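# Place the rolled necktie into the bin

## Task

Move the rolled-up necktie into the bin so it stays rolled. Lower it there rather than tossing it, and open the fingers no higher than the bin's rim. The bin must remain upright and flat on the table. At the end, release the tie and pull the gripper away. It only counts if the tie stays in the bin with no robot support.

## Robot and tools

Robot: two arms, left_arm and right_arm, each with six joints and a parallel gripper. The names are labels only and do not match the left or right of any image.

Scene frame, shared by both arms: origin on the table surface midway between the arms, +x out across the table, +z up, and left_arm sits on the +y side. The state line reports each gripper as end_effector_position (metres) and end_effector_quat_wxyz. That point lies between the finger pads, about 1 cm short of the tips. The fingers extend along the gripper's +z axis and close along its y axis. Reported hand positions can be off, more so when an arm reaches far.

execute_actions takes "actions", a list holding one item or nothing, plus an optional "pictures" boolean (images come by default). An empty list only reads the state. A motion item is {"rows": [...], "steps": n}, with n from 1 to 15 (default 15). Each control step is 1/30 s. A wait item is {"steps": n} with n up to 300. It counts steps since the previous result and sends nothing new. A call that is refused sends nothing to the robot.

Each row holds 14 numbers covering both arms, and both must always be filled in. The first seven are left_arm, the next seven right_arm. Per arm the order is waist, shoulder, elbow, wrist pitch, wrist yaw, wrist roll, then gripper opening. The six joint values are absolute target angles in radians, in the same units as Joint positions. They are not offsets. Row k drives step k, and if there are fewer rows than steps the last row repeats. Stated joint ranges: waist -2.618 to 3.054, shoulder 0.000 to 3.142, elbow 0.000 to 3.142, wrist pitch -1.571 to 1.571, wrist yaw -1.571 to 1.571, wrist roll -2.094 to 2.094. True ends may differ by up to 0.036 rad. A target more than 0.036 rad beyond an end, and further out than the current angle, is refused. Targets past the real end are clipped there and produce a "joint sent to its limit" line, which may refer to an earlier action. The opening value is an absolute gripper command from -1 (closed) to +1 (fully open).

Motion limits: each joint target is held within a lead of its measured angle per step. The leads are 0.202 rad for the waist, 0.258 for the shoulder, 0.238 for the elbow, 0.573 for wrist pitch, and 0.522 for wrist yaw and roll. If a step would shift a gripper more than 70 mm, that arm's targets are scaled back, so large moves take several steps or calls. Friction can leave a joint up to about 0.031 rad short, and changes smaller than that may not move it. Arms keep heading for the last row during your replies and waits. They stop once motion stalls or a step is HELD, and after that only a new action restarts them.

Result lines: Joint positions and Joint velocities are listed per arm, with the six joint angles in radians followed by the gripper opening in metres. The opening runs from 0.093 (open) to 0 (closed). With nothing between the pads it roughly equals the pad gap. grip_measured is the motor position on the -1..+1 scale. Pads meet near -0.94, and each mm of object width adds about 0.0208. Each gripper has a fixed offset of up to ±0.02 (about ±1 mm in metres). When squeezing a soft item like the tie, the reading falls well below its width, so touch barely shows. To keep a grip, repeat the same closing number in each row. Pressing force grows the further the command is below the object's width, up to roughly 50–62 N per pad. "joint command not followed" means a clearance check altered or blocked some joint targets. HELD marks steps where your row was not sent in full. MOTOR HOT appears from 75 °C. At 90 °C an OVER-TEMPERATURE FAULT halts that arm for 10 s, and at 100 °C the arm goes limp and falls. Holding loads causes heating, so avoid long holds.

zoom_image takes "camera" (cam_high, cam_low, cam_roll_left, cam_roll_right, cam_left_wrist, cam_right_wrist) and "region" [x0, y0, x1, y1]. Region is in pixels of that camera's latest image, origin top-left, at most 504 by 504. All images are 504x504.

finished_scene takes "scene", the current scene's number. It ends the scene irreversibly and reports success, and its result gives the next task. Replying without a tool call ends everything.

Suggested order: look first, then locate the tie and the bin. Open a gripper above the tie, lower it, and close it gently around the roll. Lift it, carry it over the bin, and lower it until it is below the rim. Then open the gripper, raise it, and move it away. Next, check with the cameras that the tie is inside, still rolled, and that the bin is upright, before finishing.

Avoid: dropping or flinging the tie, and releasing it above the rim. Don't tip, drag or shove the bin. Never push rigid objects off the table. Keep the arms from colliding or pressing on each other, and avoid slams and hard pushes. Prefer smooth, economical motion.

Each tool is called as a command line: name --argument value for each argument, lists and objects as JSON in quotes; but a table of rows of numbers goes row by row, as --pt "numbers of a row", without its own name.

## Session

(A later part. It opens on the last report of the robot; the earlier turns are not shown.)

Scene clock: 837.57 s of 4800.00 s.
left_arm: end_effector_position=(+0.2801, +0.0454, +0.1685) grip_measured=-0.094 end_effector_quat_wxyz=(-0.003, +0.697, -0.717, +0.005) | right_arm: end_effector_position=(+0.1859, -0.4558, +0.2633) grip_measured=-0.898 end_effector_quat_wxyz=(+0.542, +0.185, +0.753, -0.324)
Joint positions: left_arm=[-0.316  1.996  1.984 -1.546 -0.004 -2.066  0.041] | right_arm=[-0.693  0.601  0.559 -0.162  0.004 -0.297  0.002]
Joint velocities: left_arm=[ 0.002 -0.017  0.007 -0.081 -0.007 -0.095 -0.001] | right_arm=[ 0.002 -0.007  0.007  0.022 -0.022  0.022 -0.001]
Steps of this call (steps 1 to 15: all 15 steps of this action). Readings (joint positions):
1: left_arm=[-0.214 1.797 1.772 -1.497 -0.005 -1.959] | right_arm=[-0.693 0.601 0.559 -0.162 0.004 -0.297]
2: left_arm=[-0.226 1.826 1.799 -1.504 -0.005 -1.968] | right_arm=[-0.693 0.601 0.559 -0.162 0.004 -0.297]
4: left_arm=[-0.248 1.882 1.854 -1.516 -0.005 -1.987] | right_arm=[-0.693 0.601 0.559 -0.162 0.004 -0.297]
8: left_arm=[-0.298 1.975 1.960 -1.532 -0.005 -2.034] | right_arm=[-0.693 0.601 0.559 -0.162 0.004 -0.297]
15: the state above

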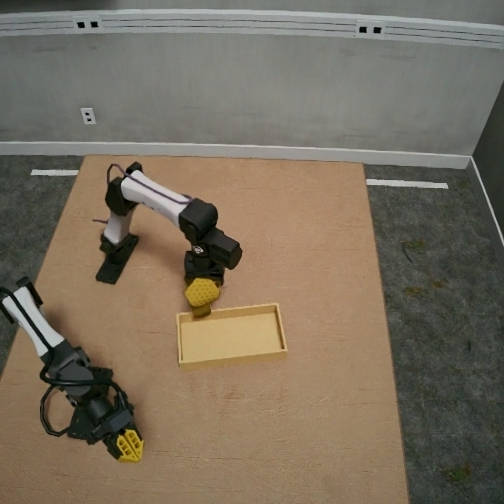

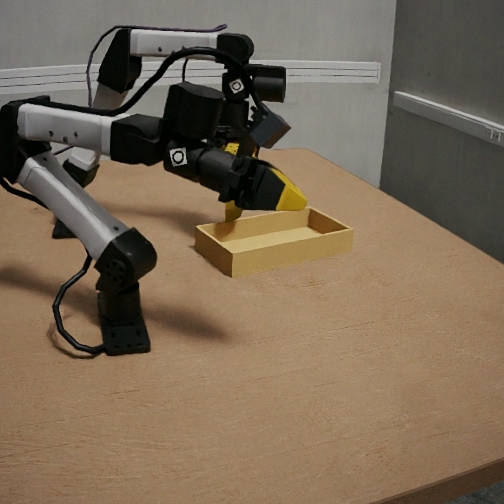

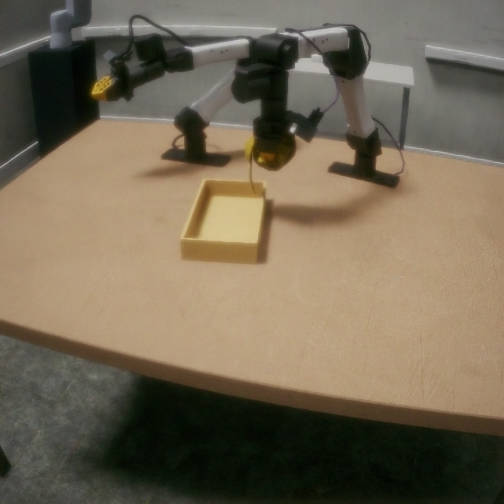

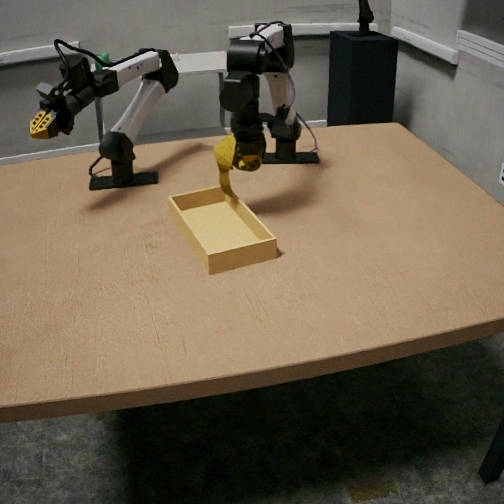

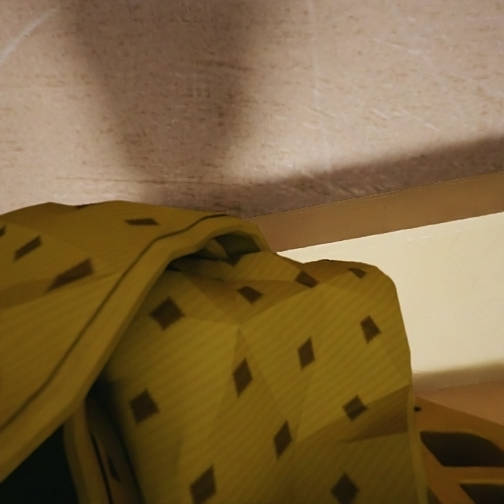

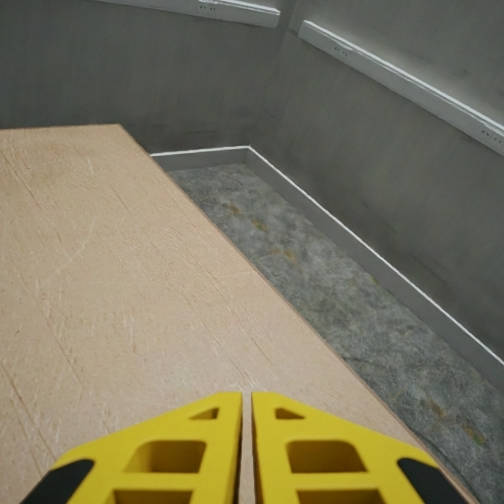

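execute_actions --actions '[{"rows":[[-0.315,2.0,1.96,-1.53,0,-2.08,-0.1,-0.7,0.6,0.55,-0.16,0,-0.3,-0.9],[-0.315,2.0,1.93,-1.5,0,-2.08,-0.1,-0.7,0.6,0.55,-0.16,0,-0.3,-0.9],[-0.315,1.995,1.9,-1.47,0,-2.08,-0.1,-0.7,0.6,0.55,-0.16,0,-0.3,-0.9],[-0.315,1.99,1.87,-1.44,0,-2.08,-0.1,-0.7,0.6,0.55,-0.16,0,-0.3,-0.9],[-0.315,1.99,1.84,-1.415,0,-2.08,-0.1,-0.7,0.6,0.55,-0.16,0,-0.3,-0.9],[-0.315,1.985,1.81,-1.39,0,-2.08,-0.1,-0.7,0.6,0.55,-0.16,0,-0.3,-0.9],[-0.315,1.98,1.78,-1.365,0,-2.08,-0.1,-0.7,0.6,0.55,-0.16,0,-0.3,-0.9],[-0.315,1.975,1.75,-1.34,0,-2.08,-0.1,-0.7,0.6,0.55,-0.16,0,-0.3,-0.9],[-0.315,1.97,1.72,-1.325,0,-2.08,-0.1,-0.7,0.6,0.55,-0.16,0,-0.3,-0.9]],"steps":15}]'

execute_actions --actions '[{"rows":[[-0.33,1.99,1.74,-1.32,0,-2.08,-0.1,-0.7,0.6,0.55,-0.16,0,-0.3,-0.9],[-0.34,2.0,1.75,-1.32,0,-2.08,-0.1,-0.7,0.6,0.55,-0.16,0,-0.3,-0.9],[-0.35,2.015,1.76,-1.315,0,-2.08,-0.1,-0.7,0.6,0.55,-0.16,0,-0.3,-0.9],[-0.365,2.03,1.77,-1.315,0,-2.08,-0.1,-0.7,0.6,0.55,-0.16,0,-0.3,-0.9],[-0.38,2.04,1.78,-1.31,0,-2.08,-0.1,-0.7,0.6,0.55,-0.16,0,-0.3,-0.9],[-0.39,2.055,1.79,-1.31,0,-2.08,-0.1,-0.7,0.6,0.55,-0.16,0,-0.3,-0.9],[-0.40,2.07,1.80,-1.305,0,-2.08,-0.1,-0.7,0.6,0.55,-0.16,0,-0.3,-0.9],[-0.415,2.08,1.81,-1.305,0,-2.08,-0.1,-0.7,0.6,0.55,-0.16,0,-0.3,-0.9],[-0.43,2.095,1.82,-1.3,0,-2.08,-0.1,-0.7,0.6,0.55,-0.16,0,-0.3,-0.9],[-0.44,2.11,1.835,-1.3,0,-2.08,-0.1,-0.7,0.6,0.55,-0.16,0,-0.3,-0.9],[-0.45,2.12,1.85,-1.295,0,-2.08,-0.1,-0.7,0.6,0.55,-0.16,0,-0.3,-0.9],[-0.46,2.135,1.865,-1.29,0,-2.08,-0.1,-0.7,0.6,0.55,-0.16,0,-0.3,-0.9]],"steps":15}]'

Scene clock: 863.77 s of 4800.00 s.
left_arm: end_effector_position=(+0.2725, +0.0498, +0.1079) grip_measured=-0.094 end_effector_quat_wxyz=(+0.005, +0.699, -0.714, -0.023) | right_arm: end_effector_position=(+0.1859, -0.4558, +0.2633) grip_measured=-0.898 end_effector_quat_wxyz=(+0.542, +0.185, +0.753, -0.324)
Joint positions: left_arm=[-0.316  1.993  1.736 -1.361 -0.004 -2.075  0.041] | right_arm=[-0.693  0.601  0.559 -0.162  0.004 -0.297  0.002]
Joint velocities: left_arm=[ 0.017 -0.027 -0.002  0.183  0.007 -0.022 -0.001] | right_arm=[ 0.002 -0.012 -0.012 -0.051 -0.037 -0.051  0.001]
Steps of this call (steps 1 to 15: the robot went on to your last target; steps 16 to 620: nothing new was sent; then 5.03 s passed at rest; steps 621 to 635: all 15 steps of this action). Readings (joint positions):
621: left_arm=[-0.316 1.996 1.984 -1.553 -0.004 -2.074] | right_arm=[-0.693 0.601 0.559 -0.162 0.004 -0.297]
622: left_arm=[-0.316 1.996 1.980 -1.547 -0.004 -2.075] | right_arm=[-0.693 0.601 0.559 -0.162 0.004 -0.297]
624: left_arm=[-0.316 1.994 1.949 -1.517 -0.004 -2.075] | right_arm=[-0.693 0.601 0.559 -0.162 0.004 -0.297]
628: left_arm=[-0.316 1.994 1.828 -1.435 -0.004 -2.075] | right_arm=[-0.693 0.601 0.559 -0.162 0.004 -0.297]
635: the state above

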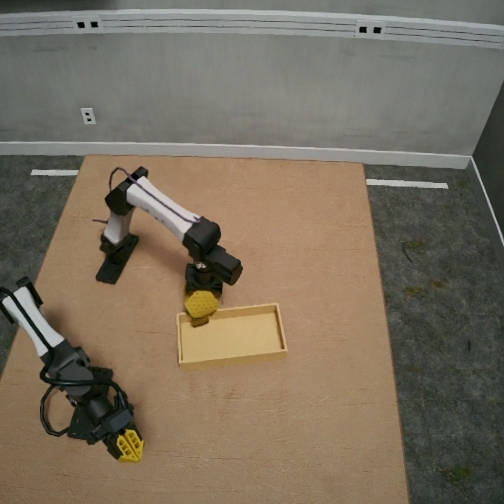

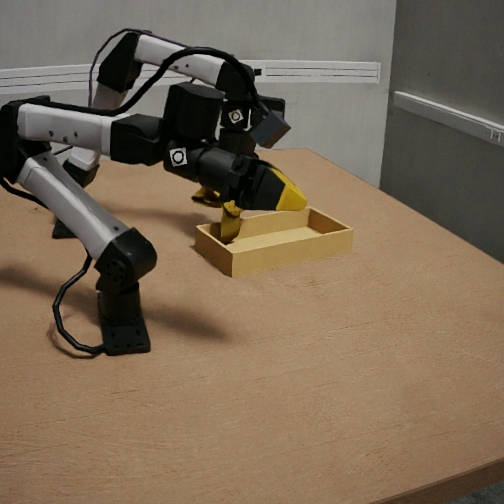

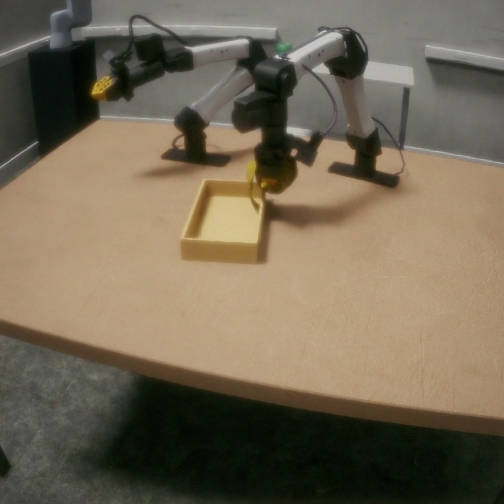

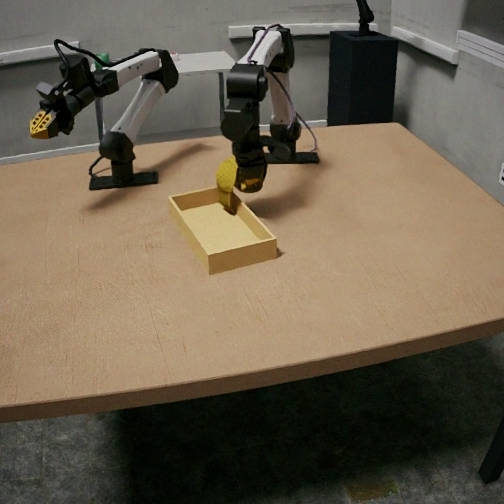

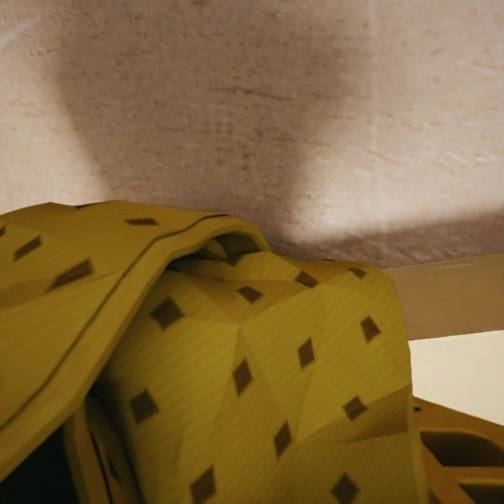

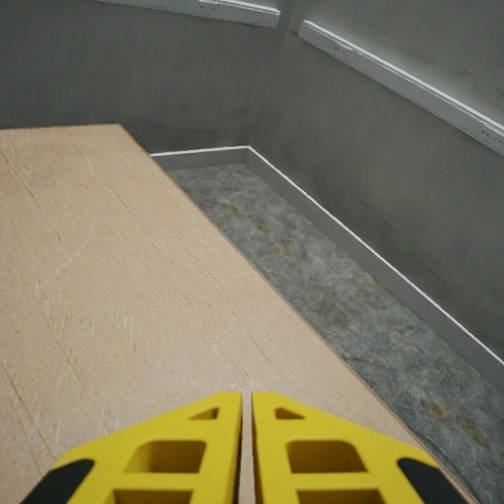

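Scene clock: 864.27 s of 4800.00 s.
left_arm: end_effector_position=(+0.2719, -0.0174, +0.0839) grip_measured=-0.094 end_effector_quat_wxyz=(-0.000, +0.646, -0.763, -0.008) | right_arm: end_effector_position=(+0.1859, -0.4558, +0.2633) grip_measured=-0.898 end_effector_quat_wxyz=(+0.542, +0.185, +0.753, -0.324)
Joint positions: left_arm=[-0.46   2.122  1.834 -1.299 -0.003 -2.075  0.041] | right_arm=[-0.693  0.601  0.559 -0.162  0.004 -0.297  0.002]
Joint velocities: left_arm=[-0.115  0.125  0.007  0.125 -0.11   0.007  0.   ] | right_arm=[-0.007 -0.012 -0.007  0.066  0.022 -0.007  0.001]
Steps of this call (steps 1 to 15: all 15 steps of this action). Readings (joint positions):
1: left_arm=[-0.316 1.992 1.736 -1.355 -0.004 -2.075] | right_arm=[-0.693 0.601 0.559 -0.162 0.004 -0.297]
2: left_arm=[-0.318 1.992 1.736 -1.349 -0.004 -2.075] | right_arm=[-0.693 0.601 0.559 -0.162 0.004 -0.297]
4: left_arm=[-0.329 1.994 1.737 -1.341 -0.004 -2.075] | right_arm=[-0.693 0.601 0.559 -0.162 0.004 -0.297]
8: left_arm=[-0.381 2.031 1.771 -1.331 -0.004 -2.075] | right_arm=[-0.693 0.601 0.559 -0.162 0.004 -0.297]
15: the state above

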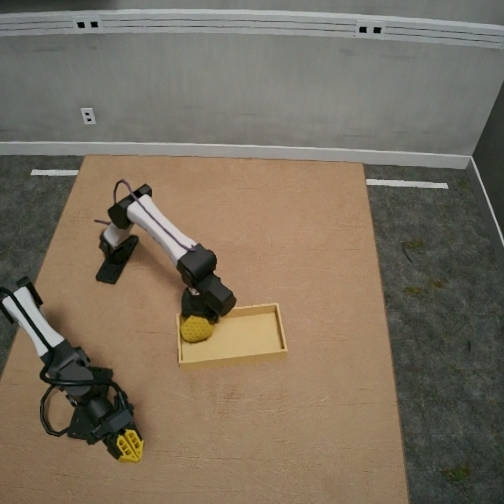

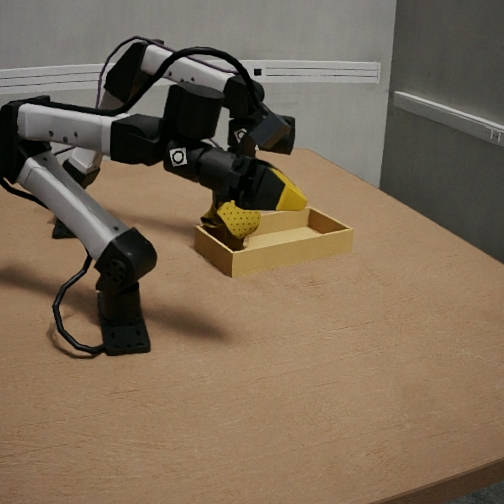

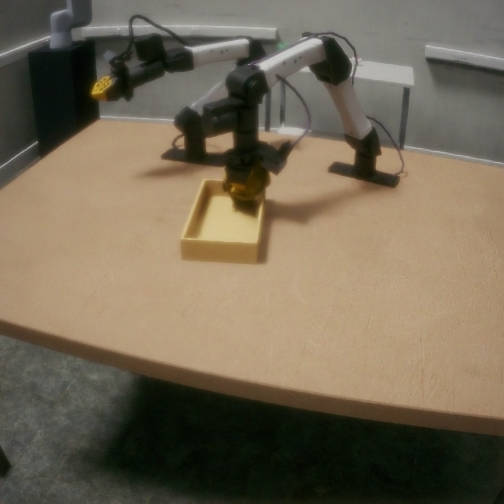

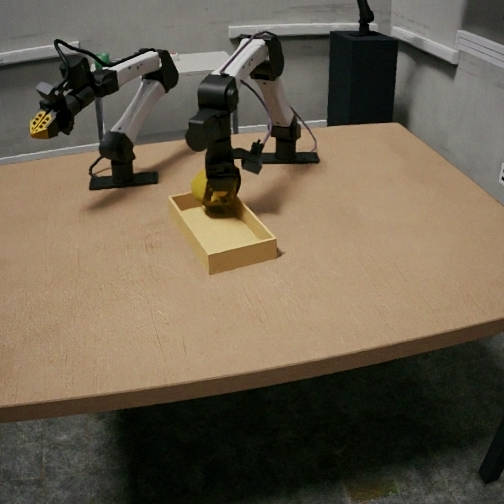

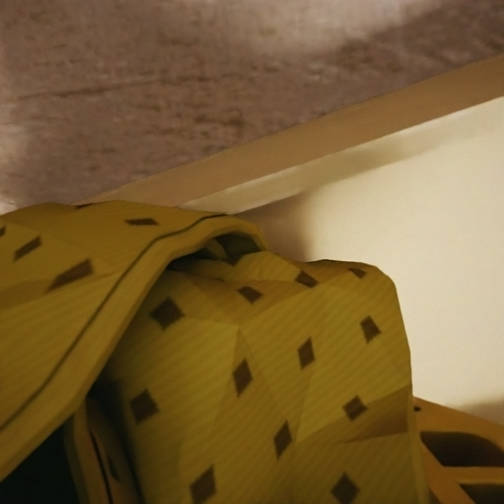

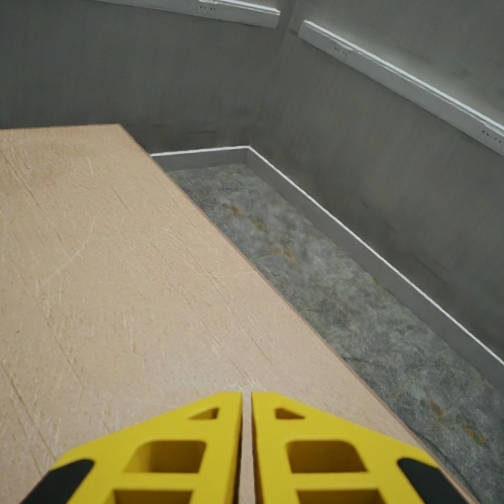

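execute_actions --actions '[{"rows":[[-0.46,2.14,1.885,-1.3,0,-2.08,-0.1,-0.7,0.6,0.55,-0.16,0,-0.3,-0.9],[-0.46,2.155,1.91,-1.305,0,-2.08,-0.1,-0.7,0.6,0.55,-0.16,0,-0.3,-0.9],[-0.465,2.17,1.93,-1.31,0,-2.08,-0.1,-0.7,0.6,0.55,-0.16,0,-0.3,-0.9],[-0.465,2.185,1.95,-1.32,0,-2.08,-0.1,-0.7,0.6,0.55,-0.16,0,-0.3,-0.9],[-0.465,2.2,1.97,-1.325,0,-2.08,-0.1,-0.7,0.6,0.55,-0.16,0,-0.3,-0.9],[-0.47,2.215,1.995,-1.33,0,-2.08,-0.1,-0.7,0.6,0.55,-0.16,0,-0.3,-0.9],[-0.47,2.23,2.015,-1.34,0,-2.08,-0.1,-0.7,0.6,0.55,-0.16,0,-0.3,-0.9],[-0.47,2.245,2.035,-1.345,0,-2.08,-0.1,-0.7,0.6,0.55,-0.16,0,-0.3,-0.9],[-0.47,2.26,2.055,-1.35,0,-2.08,-0.1,-0.7,0.6,0.55,-0.16,0,-0.3,-0.9],[-0.47,2.27,2.07,-1.35,0,-2.08,-0.1,-0.7,0.6,0.55,-0.16,0,-0.3,-0.9]],"steps":15}]'

execute_actions --actions '[{"rows":[[-0.47,2.27,2.03,-1.33,0,-2.08,-0.1,-0.7,0.6,0.55,-0.16,0,-0.3,-0.9],[-0.47,2.27,2.01,-1.31,0,-2.08,-0.1,-0.7,0.6,0.55,-0.16,0,-0.3,-0.9],[-0.47,2.27,1.99,-1.29,0,-2.08,-0.1,-0.7,0.6,0.55,-0.16,0,-0.3,-0.9],[-0.47,2.27,1.975,-1.275,0,-2.08,-0.1,-0.7,0.6,0.55,-0.16,0,-0.3,-0.9],[-0.47,2.27,1.96,-1.26,0,-2.08,-0.1,-0.7,0.6,0.55,-0.16,0,-0.3,-0.9],[-0.47,2.27,1.945,-1.245,0,-2.08,-0.1,-0.7,0.6,0.55,-0.16,0,-0.3,-0.9],[-0.47,2.275,1.93,-1.23,0,-2.08,-0.1,-0.7,0.6,0.55,-0.16,0,-0.3,-0.9],[-0.47,2.275,1.915,-1.215,0,-2.08,-0.1,-0.7,0.6,0.55,-0.16,0,-0.3,-0.9],[-0.47,2.275,1.9,-1.2,0,-2.08,-0.1,-0.7,0.6,0.55,-0.16,0,-0.3,-0.9],[-0.47,2.28,1.885,-1.19,0,-2.08,-0.1,-0.7,0.6,0.55,-0.16,0,-0.3,-0.9],[-0.47,2.28,1.87,-1.18,0,-2.08,-0.1,-0.7,0.6,0.55,-0.16,0,-0.3,-0.9]],"steps":15}]' --pictures false

execute_actions --actions '[{"steps":10}]'

Scene clock: 897.43 s of 4800.00 s.
left_arm: end_effector_position=(+0.3028, -0.0431, +0.0824) grip_measured=-0.094 end_effector_quat_wxyz=(-0.005, +0.646, -0.763, +0.014) | right_arm: end_effector_position=(+0.1859, -0.4558, +0.2633) grip_measured=-0.898 end_effector_quat_wxyz=(+0.542, +0.185, +0.753, -0.324)
Joint positions: left_arm=[-0.462  2.256  2.043 -1.328 -0.003 -2.075  0.041] | right_arm=[-0.693  0.601  0.559 -0.162  0.004 -0.297  0.002]
Joint velocities: left_arm=[-0.002  0.061 -0.007 -0.037 -0.037 -0.007 -0.   ] | right_arm=[ 0.002  0.002  0.017  0.051 -0.051 -0.037  0.   ]
Steps of this call (steps 1 to 15: the robot went on to your last target; steps 16 to 110: nothing new was sent; then 29.00 s passed at rest; steps 111 to 125: all 15 steps of this action). Readings (joint positions):
111: left_arm=[-0.462 2.126 1.838 -1.298 -0.003 -2.075] | right_arm=[-0.693 0.601 0.559 -0.162 0.004 -0.297]
112: left_arm=[-0.462 2.130 1.849 -1.303 -0.003 -2.075] | right_arm=[-0.693 0.601 0.559 -0.162 0.004 -0.297]
114: left_arm=[-0.462 2.144 1.887 -1.309 -0.003 -2.075] | right_arm=[-0.693 0.601 0.559 -0.162 0.004 -0.297]
118: left_arm=[-0.462 2.192 1.979 -1.317 -0.003 -2.075] | right_arm=[-0.693 0.601 0.559 -0.162 0.004 -0.297]
125: the state above

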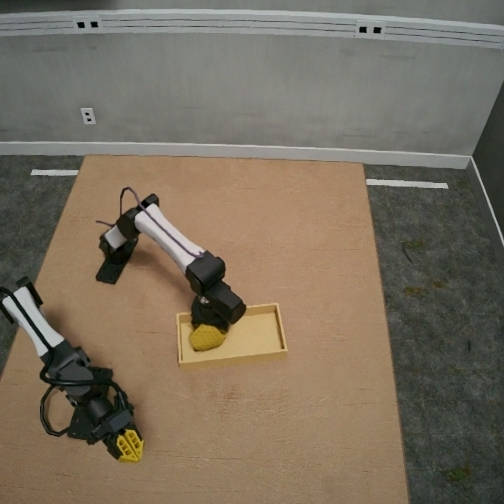

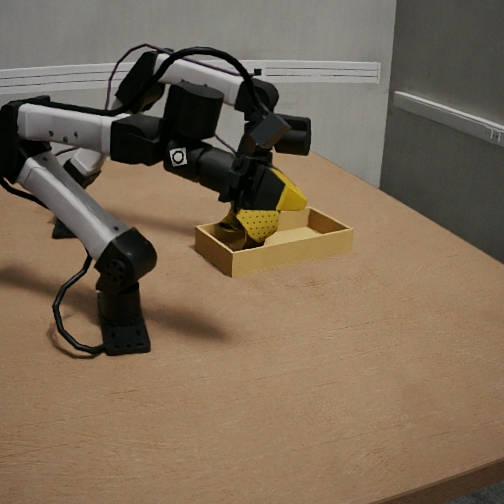

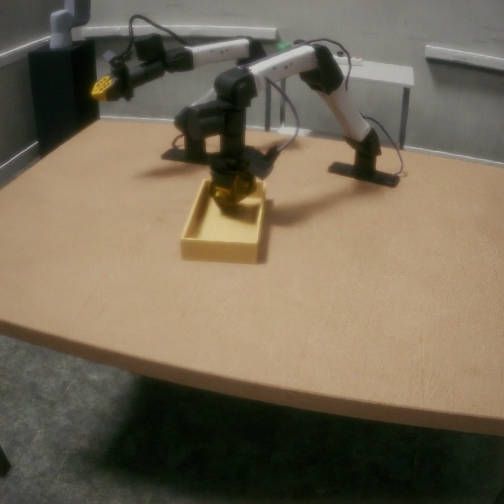

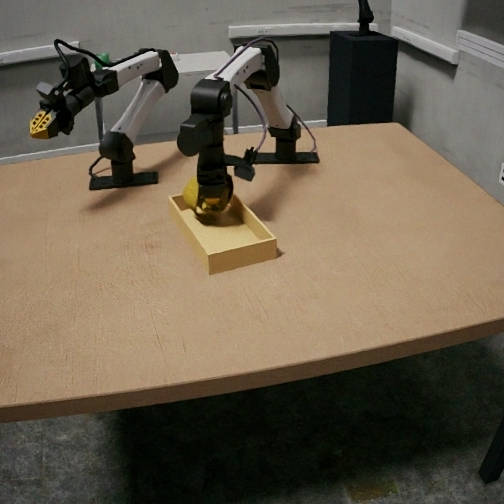

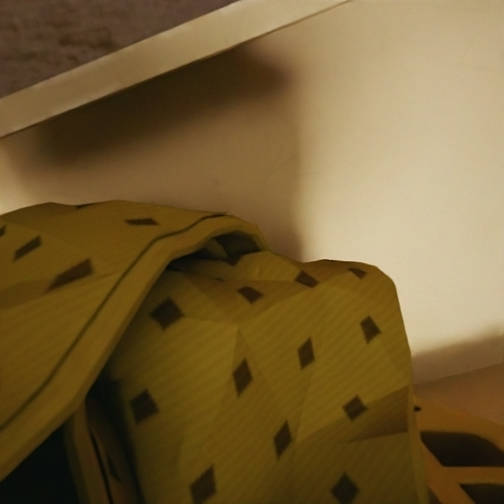

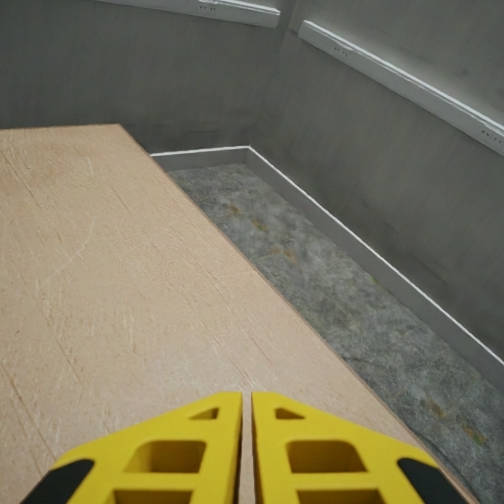

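Scene clock: 897.93 s of 4800.00 s.
left_arm: end_effector_position=(+0.2942, -0.0363, +0.0418) grip_measured=-0.094 end_effector_quat_wxyz=(-0.000, +0.646, -0.764, -0.007) | right_arm: end_effector_position=(+0.1859, -0.4558, +0.2633) grip_measured=-0.898 end_effector_quat_wxyz=(+0.542, +0.185, +0.753, -0.324)
Joint positions: left_arm=[-0.462  2.264  1.894 -1.215 -0.003 -2.075  0.041] | right_arm=[-0.693  0.601  0.559 -0.162  0.004 -0.297  0.002]
Joint velocities: left_arm=[-0.012 -0.017  0.012  0.022 -0.007 -0.022  0.   ] | right_arm=[ 0.007 -0.002 -0.017 -0.037 -0.007 -0.007 -0.   ]
Steps of this call (steps 1 to 15: all 15 steps of this action). Readings (joint positions):
1: left_arm=[-0.462 2.257 2.043 -1.329 -0.003 -2.075] | right_arm=[-0.693 0.601 0.559 -0.162 0.004 -0.297]
2: left_arm=[-0.462 2.258 2.043 -1.329 -0.003 -2.075] | right_arm=[-0.693 0.601 0.559 -0.162 0.004 -0.297]
4: left_arm=[-0.462 2.258 2.031 -1.315 -0.003 -2.075] | right_arm=[-0.693 0.601 0.559 -0.162 0.004 -0.297]
8: left_arm=[-0.462 2.258 1.967 -1.271 -0.003 -2.075] | right_arm=[-0.693 0.601 0.559 -0.162 0.004 -0.297]
15: the state above

Scene clock: 898.27 s of 4800.00 s.
left_arm: end_effector_position=(+0.2953, -0.0372, +0.0418) grip_measured=-0.094 end_effector_quat_wxyz=(-0.001, +0.646, -0.764, -0.004) | right_arm: end_effector_position=(+0.1859, -0.4558, +0.2633) grip_measured=-0.898 end_effector_quat_wxyz=(+0.542, +0.185, +0.753, -0.324)
Joint positions: left_arm=[-0.462  2.264  1.894 -1.21  -0.003 -2.075  0.041] | right_arm=[-0.693  0.601  0.559 -0.162  0.004 -0.297  0.002]
Joint velocities: left_arm=[-0.002 -0.012 -0.012 -0.081 -0.007  0.037 -0.   ] | right_arm=[-0.012 -0.002  0.002 -0.037  0.022 -0.095  0.001]
Steps of this call (steps 1 to 10: the robot went on to your last target). Readings (joint positions):
1: left_arm=[-0.462 2.264 1.894 -1.214 -0.003 -2.075] | right_arm=[-0.693 0.601 0.559 -0.162 0.004 -0.297]
2: left_arm=[-0.462 2.264 1.894 -1.212 -0.003 -2.075] | right_arm=[-0.693 0.601 0.559 -0.162 0.004 -0.297]
4: left_arm=[-0.462 2.264 1.894 -1.211 -0.003 -2.075] | right_arm=[-0.693 0.601 0.559 -0.162 0.004 -0.297]
8: left_arm=[-0.462 2.264 1.894 -1.210 -0.003 -2.075] | right_arm=[-0.693 0.601 0.559 -0.162 0.004 -0.297]
10: the state above

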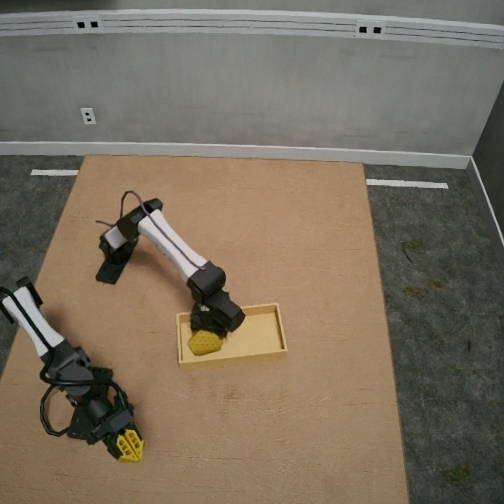

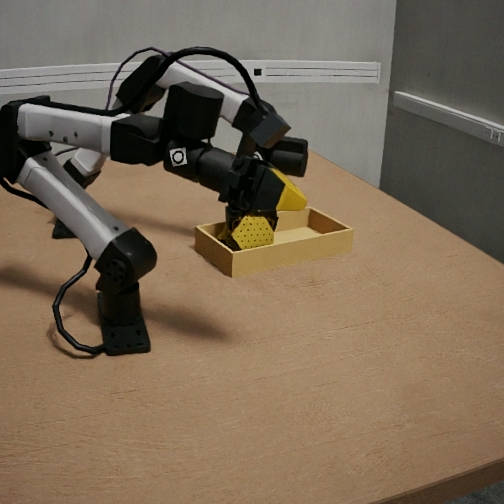

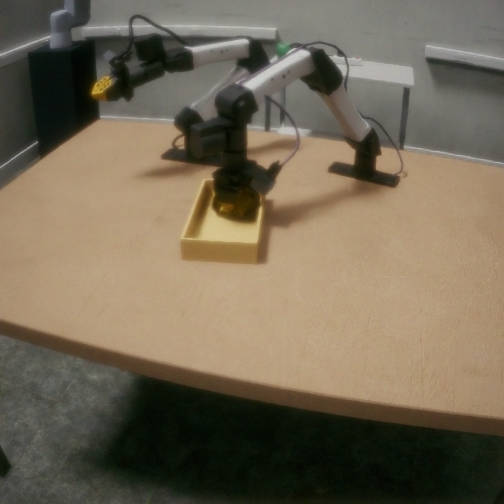

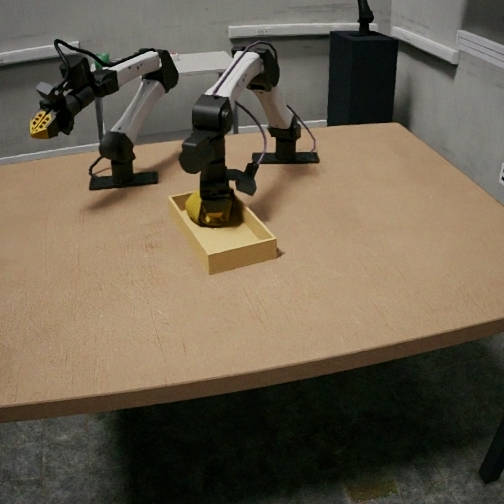

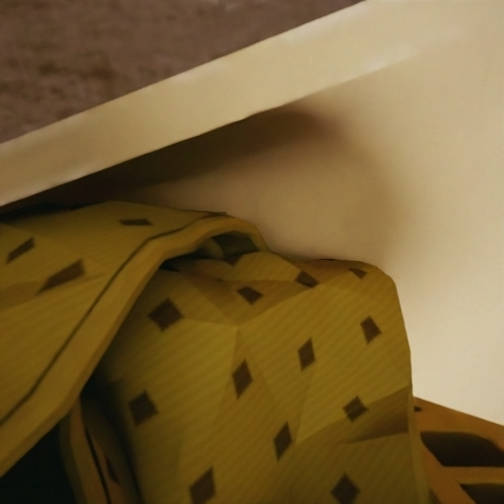

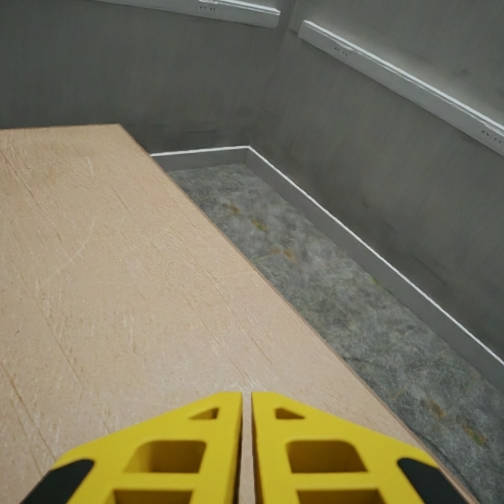

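A bit lower, open, then lift.

execute_actions --actions '[{"rows":[[-0.47,2.29,1.855,-1.17,0,-2.08,-0.1,-0.7,0.6,0.55,-0.16,0,-0.3,-0.9],[-0.47,2.29,1.855,-1.17,0,-2.08,-0.1,-0.7,0.6,0.55,-0.16,0,-0.3,-0.9],[-0.47,2.29,1.855,-1.17,0,-2.08,-0.1,-0.7,0.6,0.55,-0.16,0,-0.3,-0.9],[-0.47,2.29,1.855,-1.17,0,-2.08,-0.1,-0.7,0.6,0.55,-0.16,0,-0.3,-0.9],[-0.47,2.29,1.855,-1.17,0,-2.08,0.05,-0.7,0.6,0.55,-0.16,0,-0.3,-0.9],[-0.47,2.29,1.855,-1.17,0,-2.08,0.2,-0.7,0.6,0.55,-0.16,0,-0.3,-0.9],[-0.47,2.29,1.855,-1.17,0,-2.08,0.35,-0.7,0.6,0.55,-0.16,0,-0.3,-0.9],[-0.47,2.29,1.855,-1.17,0,-2.08,0.5,-0.7,0.6,0.55,-0.16,0,-0.3,-0.9],[-0.47,2.29,1.855,-1.17,0,-2.08,0.65,-0.7,0.6,0.55,-0.16,0,-0.3,-0.9],[-0.47,2.29,1.855,-1.17,0,-2.08,0.8,-0.7,0.6,0.55,-0.16,0,-0.3,-0.9],[-0.47,2.29,1.855,-1.17,0,-2.08,1,-0.7,0.6,0.55,-0.16,0,-0.3,-0.9]],"steps":15}]' --pictures false

execute_actions --actions '[{"rows":[[-0.47,2.27,1.9,-1.2,0,-2.08,1,-0.7,0.6,0.55,-0.16,0,-0.3,-0.9],[-0.47,2.265,1.92,-1.22,0,-2.08,1,-0.7,0.6,0.55,-0.16,0,-0.3,-0.9],[-0.47,2.26,1.94,-1.24,0,-2.08,1,-0.7,0.6,0.55,-0.16,0,-0.3,-0.9],[-0.47,2.255,1.96,-1.27,0,-2.08,1,-0.7,0.6,0.55,-0.16,0,-0.3,-0.9],[-0.47,2.25,1.98,-1.295,0,-2.08,1,-0.7,0.6,0.55,-0.16,0,-0.3,-0.9],[-0.47,2.245,2.0,-1.32,0,-2.08,1,-0.7,0.6,0.55,-0.16,0,-0.3,-0.9],[-0.47,2.24,2.02,-1.345,0,-2.08,1,-0.7,0.6,0.55,-0.16,0,-0.3,-0.9],[-0.47,2.235,2.04,-1.37,0,-2.08,1,-0.7,0.6,0.55,-0.16,0,-0.3,-0.9],[-0.47,2.23,2.06,-1.40,0,-2.08,1,-0.7,0.6,0.55,-0.16,0,-0.3,-0.9],[-0.47,2.22,2.08,-1.43,0,-2.08,1,-0.7,0.6,0.55,-0.16,0,-0.3,-0.9],[-0.47,2.2,2.09,-1.46,0,-2.08,1,-0.7,0.6,0.55,-0.16,0,-0.3,-0.9],[-0.47,2.17,2.09,-1.48,0,-2.08,1,-0.7,0.6,0.55,-0.16,0,-0.3,-0.9],[-0.47,2.14,2.09,-1.5,0,-2.08,1,-0.7,0.6,0.55,-0.16,0,-0.3,-0.9],[-0.47,2.1,2.08,-1.5,0,-2.08,1,-0.7,0.6,0.55,-0.16,0,-0.3,-0.9],[-0.47,2.06,2.06,-1.5,0,-2.08,1,-0.7,0.6,0.55,-0.16,0,-0.3,-0.9]],"steps":15}]' --pictures false

execute_actions --actions '[{"rows":[[-0.47,2.0,2.02,-1.5,0,-2.08,1,-0.7,0.6,0.55,-0.16,0,-0.3,-0.9],[-0.45,1.95,1.98,-1.5,0,-2.08,1,-0.7,0.6,0.55,-0.16,0,-0.3,-0.9],[-0.4,1.9,1.93,-1.5,0,-2.08,1,-0.7,0.6,0.55,-0.16,0,-0.3,-0.9],[-0.33,1.85,1.88,-1.5,0,-2.08,1,-0.7,0.6,0.55,-0.16,0,-0.3,-0.9],[-0.25,1.8,1.83,-1.5,0,-2.08,1,-0.7,0.6,0.55,-0.16,0,-0.3,-0.9],[-0.15,1.75,1.78,-1.5,0,-2.08,1,-0.7,0.6,0.55,-0.16,0,-0.3,-0.9],[-0.05,1.7,1.73,-1.5,0,-2.08,1,-0.7,0.6,0.55,-0.16,0,-0.3,-0.9],[0.05,1.65,1.68,-1.5,0,-2.08,1,-0.7,0.6,0.55,-0.16,0,-0.3,-0.9],[0.15,1.6,1.63,-1.5,0,-2.08,1,-0.7,0.6,0.55,-0.16,0,-0.3,-0.9],[0.25,1.55,1.58,-1.5,0,-2.08,1,-0.7,0.6,0.55,-0.16,0,-0.3,-0.9],[0.35,1.5,1.53,-1.5,0,-2.08,1,-0.7,0.6,0.55,-0.16,0,-0.3,-0.9],[0.45,1.5,1.53,-1.5,0,-2.08,1,-0.7,0.6,0.55,-0.16,0,-0.3,-0.9]],"steps":15}]'

Scene clock: 937.03 s of 4800.00 s.
left_arm: end_effector_position=(+0.2974, -0.0388, +0.0383) grip_measured=+1.000 end_effector_quat_wxyz=(-0.002, +0.646, -0.764, +0.002) | right_arm: end_effector_position=(+0.1859, -0.4558, +0.2633) grip_measured=-0.898 end_effector_quat_wxyz=(+0.542, +0.185, +0.753, -0.324)
Joint positions: left_arm=[-0.462  2.264  1.881 -1.183 -0.003 -2.075  0.093] | right_arm=[-0.693  0.601  0.559 -0.162  0.004 -0.297  0.002]
Joint velocities: left_arm=[-0.002 -0.002 -0.002 -0.037  0.037  0.007  0.001] | right_arm=[-0.002 -0.012  0.002 -0.007  0.022  0.022  0.   ]
Steps of this call (steps 1 to 15: the robot went on to your last target; steps 16 to 110: nothing new was sent; then 34.60 s passed at rest; steps 111 to 125: all 15 steps of this action). Readings (joint positions):
111: left_arm=[-0.462 2.264 1.894 -1.209 -0.003 -2.075] | right_arm=[-0.693 0.601 0.559 -0.162 0.004 -0.297]
112: left_arm=[-0.462 2.264 1.894 -1.208 -0.003 -2.075] | right_arm=[-0.693 0.601 0.559 -0.162 0.004 -0.297]
114: left_arm=[-0.462 2.264 1.894 -1.205 -0.003 -2.075] | right_arm=[-0.693 0.601 0.559 -0.162 0.004 -0.297]
118: left_arm=[-0.462 2.264 1.891 -1.191 -0.003 -2.075] | right_arm=[-0.693 0.601 0.559 -0.162 0.004 -0.297]
125: the state above

Scene clock: 937.53 s of 4800.00 s.
left_arm: end_effector_position=(+0.2888, -0.0320, +0.1236) grip_measured=+1.000 end_effector_quat_wxyz=(-0.006, +0.646, -0.763, +0.022) | right_arm: end_effector_position=(+0.1859, -0.4558, +0.2633) grip_measured=-0.898 end_effector_quat_wxyz=(+0.542, +0.185, +0.753, -0.324)
Joint positions: left_arm=[-0.462  2.163  2.055 -1.417 -0.003 -2.075  0.093] | right_arm=[-0.693  0.601  0.559 -0.162  0.004 -0.297  0.002]
Joint velocities: left_arm=[-0.002 -0.896  0.002 -0.535  0.066  0.022 -0.001] | right_arm=[-0.002 -0.007  0.002  0.007  0.022  0.051  0.001]
Steps of this call (steps 1 to 15: all 15 steps of this action). Readings (joint positions):
1: left_arm=[-0.462 2.264 1.881 -1.183 -0.003 -2.075] | right_arm=[-0.693 0.601 0.559 -0.162 0.004 -0.297]
2: left_arm=[-0.462 2.264 1.883 -1.187 -0.003 -2.075] | right_arm=[-0.693 0.601 0.559 -0.162 0.004 -0.297]
4: left_arm=[-0.462 2.264 1.900 -1.209 -0.003 -2.075] | right_arm=[-0.693 0.601 0.559 -0.162 0.004 -0.297]
8: left_arm=[-0.462 2.263 1.980 -1.277 -0.003 -2.075] | right_arm=[-0.693 0.601 0.559 -0.162 0.004 -0.297]
15: the state above

Scene clock: 938.03 s of 4800.00 s.
left_arm: end_effector_position=(+0.2316, +0.2427, +0.2084) grip_measured=+1.000 end_effector_quat_wxyz=(-0.034, +0.867, -0.494, +0.055) | right_arm: end_effector_position=(+0.1859, -0.4558, +0.2633) grip_measured=-0.898 end_effector_quat_wxyz=(+0.542, +0.185, +0.753, -0.324)
Joint positions: left_arm=[ 0.24   1.516  1.564 -1.489 -0.    -2.076  0.093] | right_arm=[-0.693  0.601  0.559 -0.162  0.004 -0.297  0.002]
Joint velocities: left_arm=[ 2.103 -0.198 -0.183 -0.081  0.007 -0.007  0.   ] | right_arm=[-0.017  0.017  0.012  0.022  0.022 -0.095 -0.   ]
Steps of this call (steps 1 to 15: all 15 steps of this action). Readings (joint positions):
1: left_arm=[-0.462 2.126 2.052 -1.429 -0.003 -2.075] | right_arm=[-0.693 0.601 0.559 -0.162 0.004 -0.297]
2: left_arm=[-0.462 2.079 2.037 -1.434 -0.003 -2.075] | right_arm=[-0.693 0.601 0.559 -0.162 0.004 -0.297]
4: left_arm=[-0.441 1.965 1.981 -1.439 0.003 -2.075] | right_arm=[-0.693 0.601 0.559 -0.162 0.004 -0.297]
8: left_arm=[-0.248 1.756 1.839 -1.450 0.008 -2.075] | right_arm=[-0.693 0.601 0.559 -0.162 0.004 -0.297]
15: the state above

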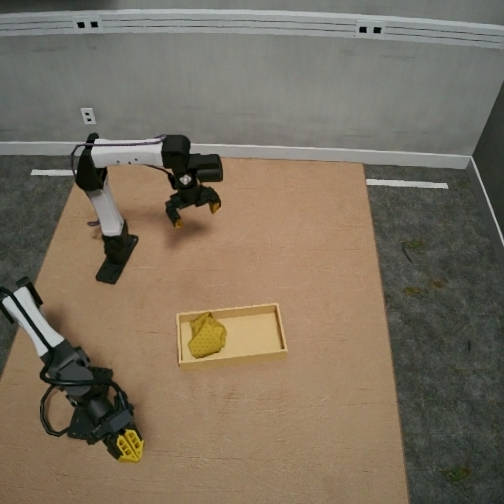

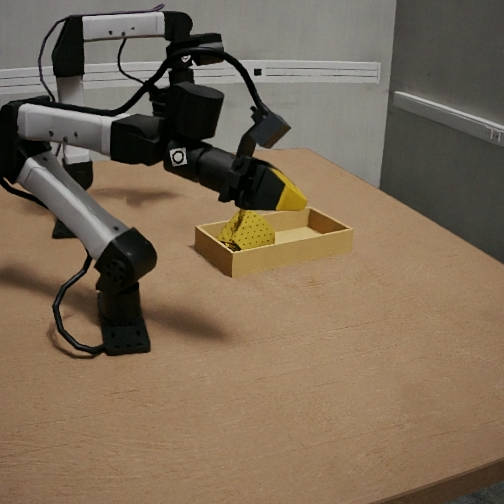

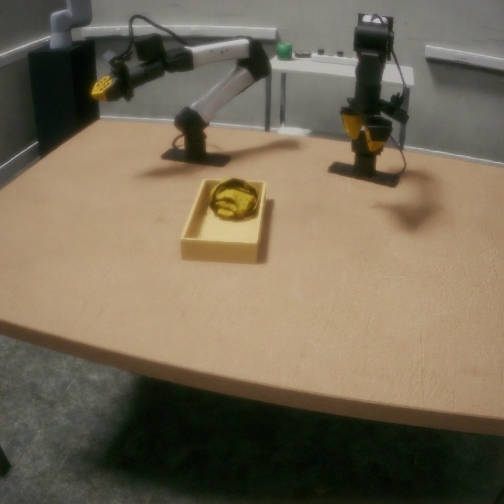

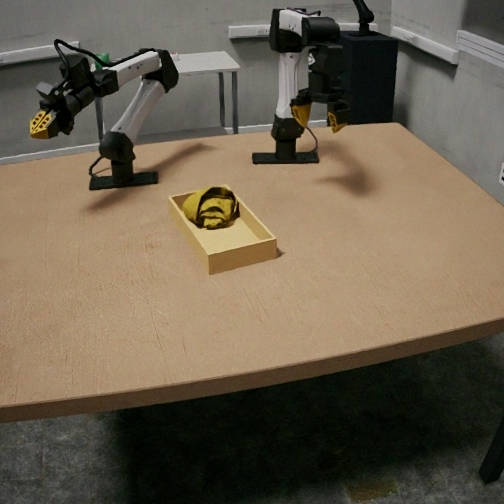

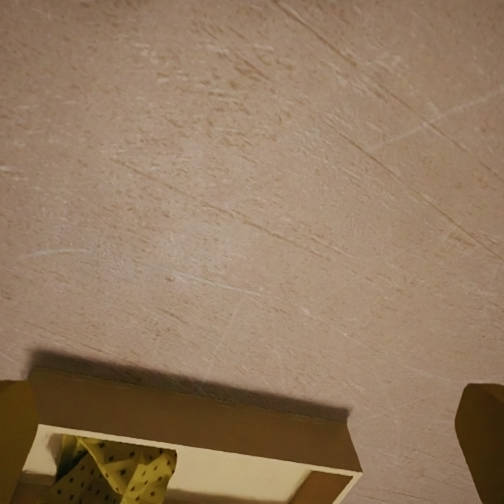

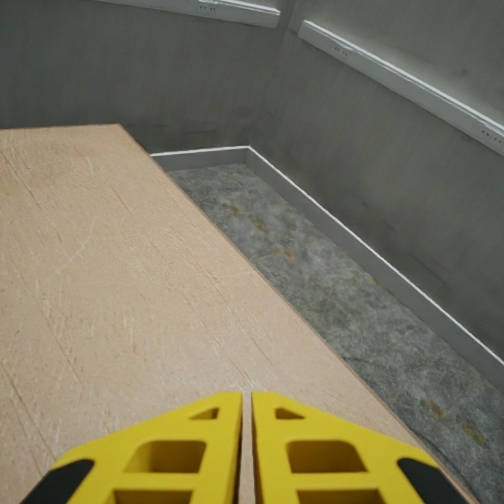

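finished_scene --scene 1

The scene is finished: the task was done.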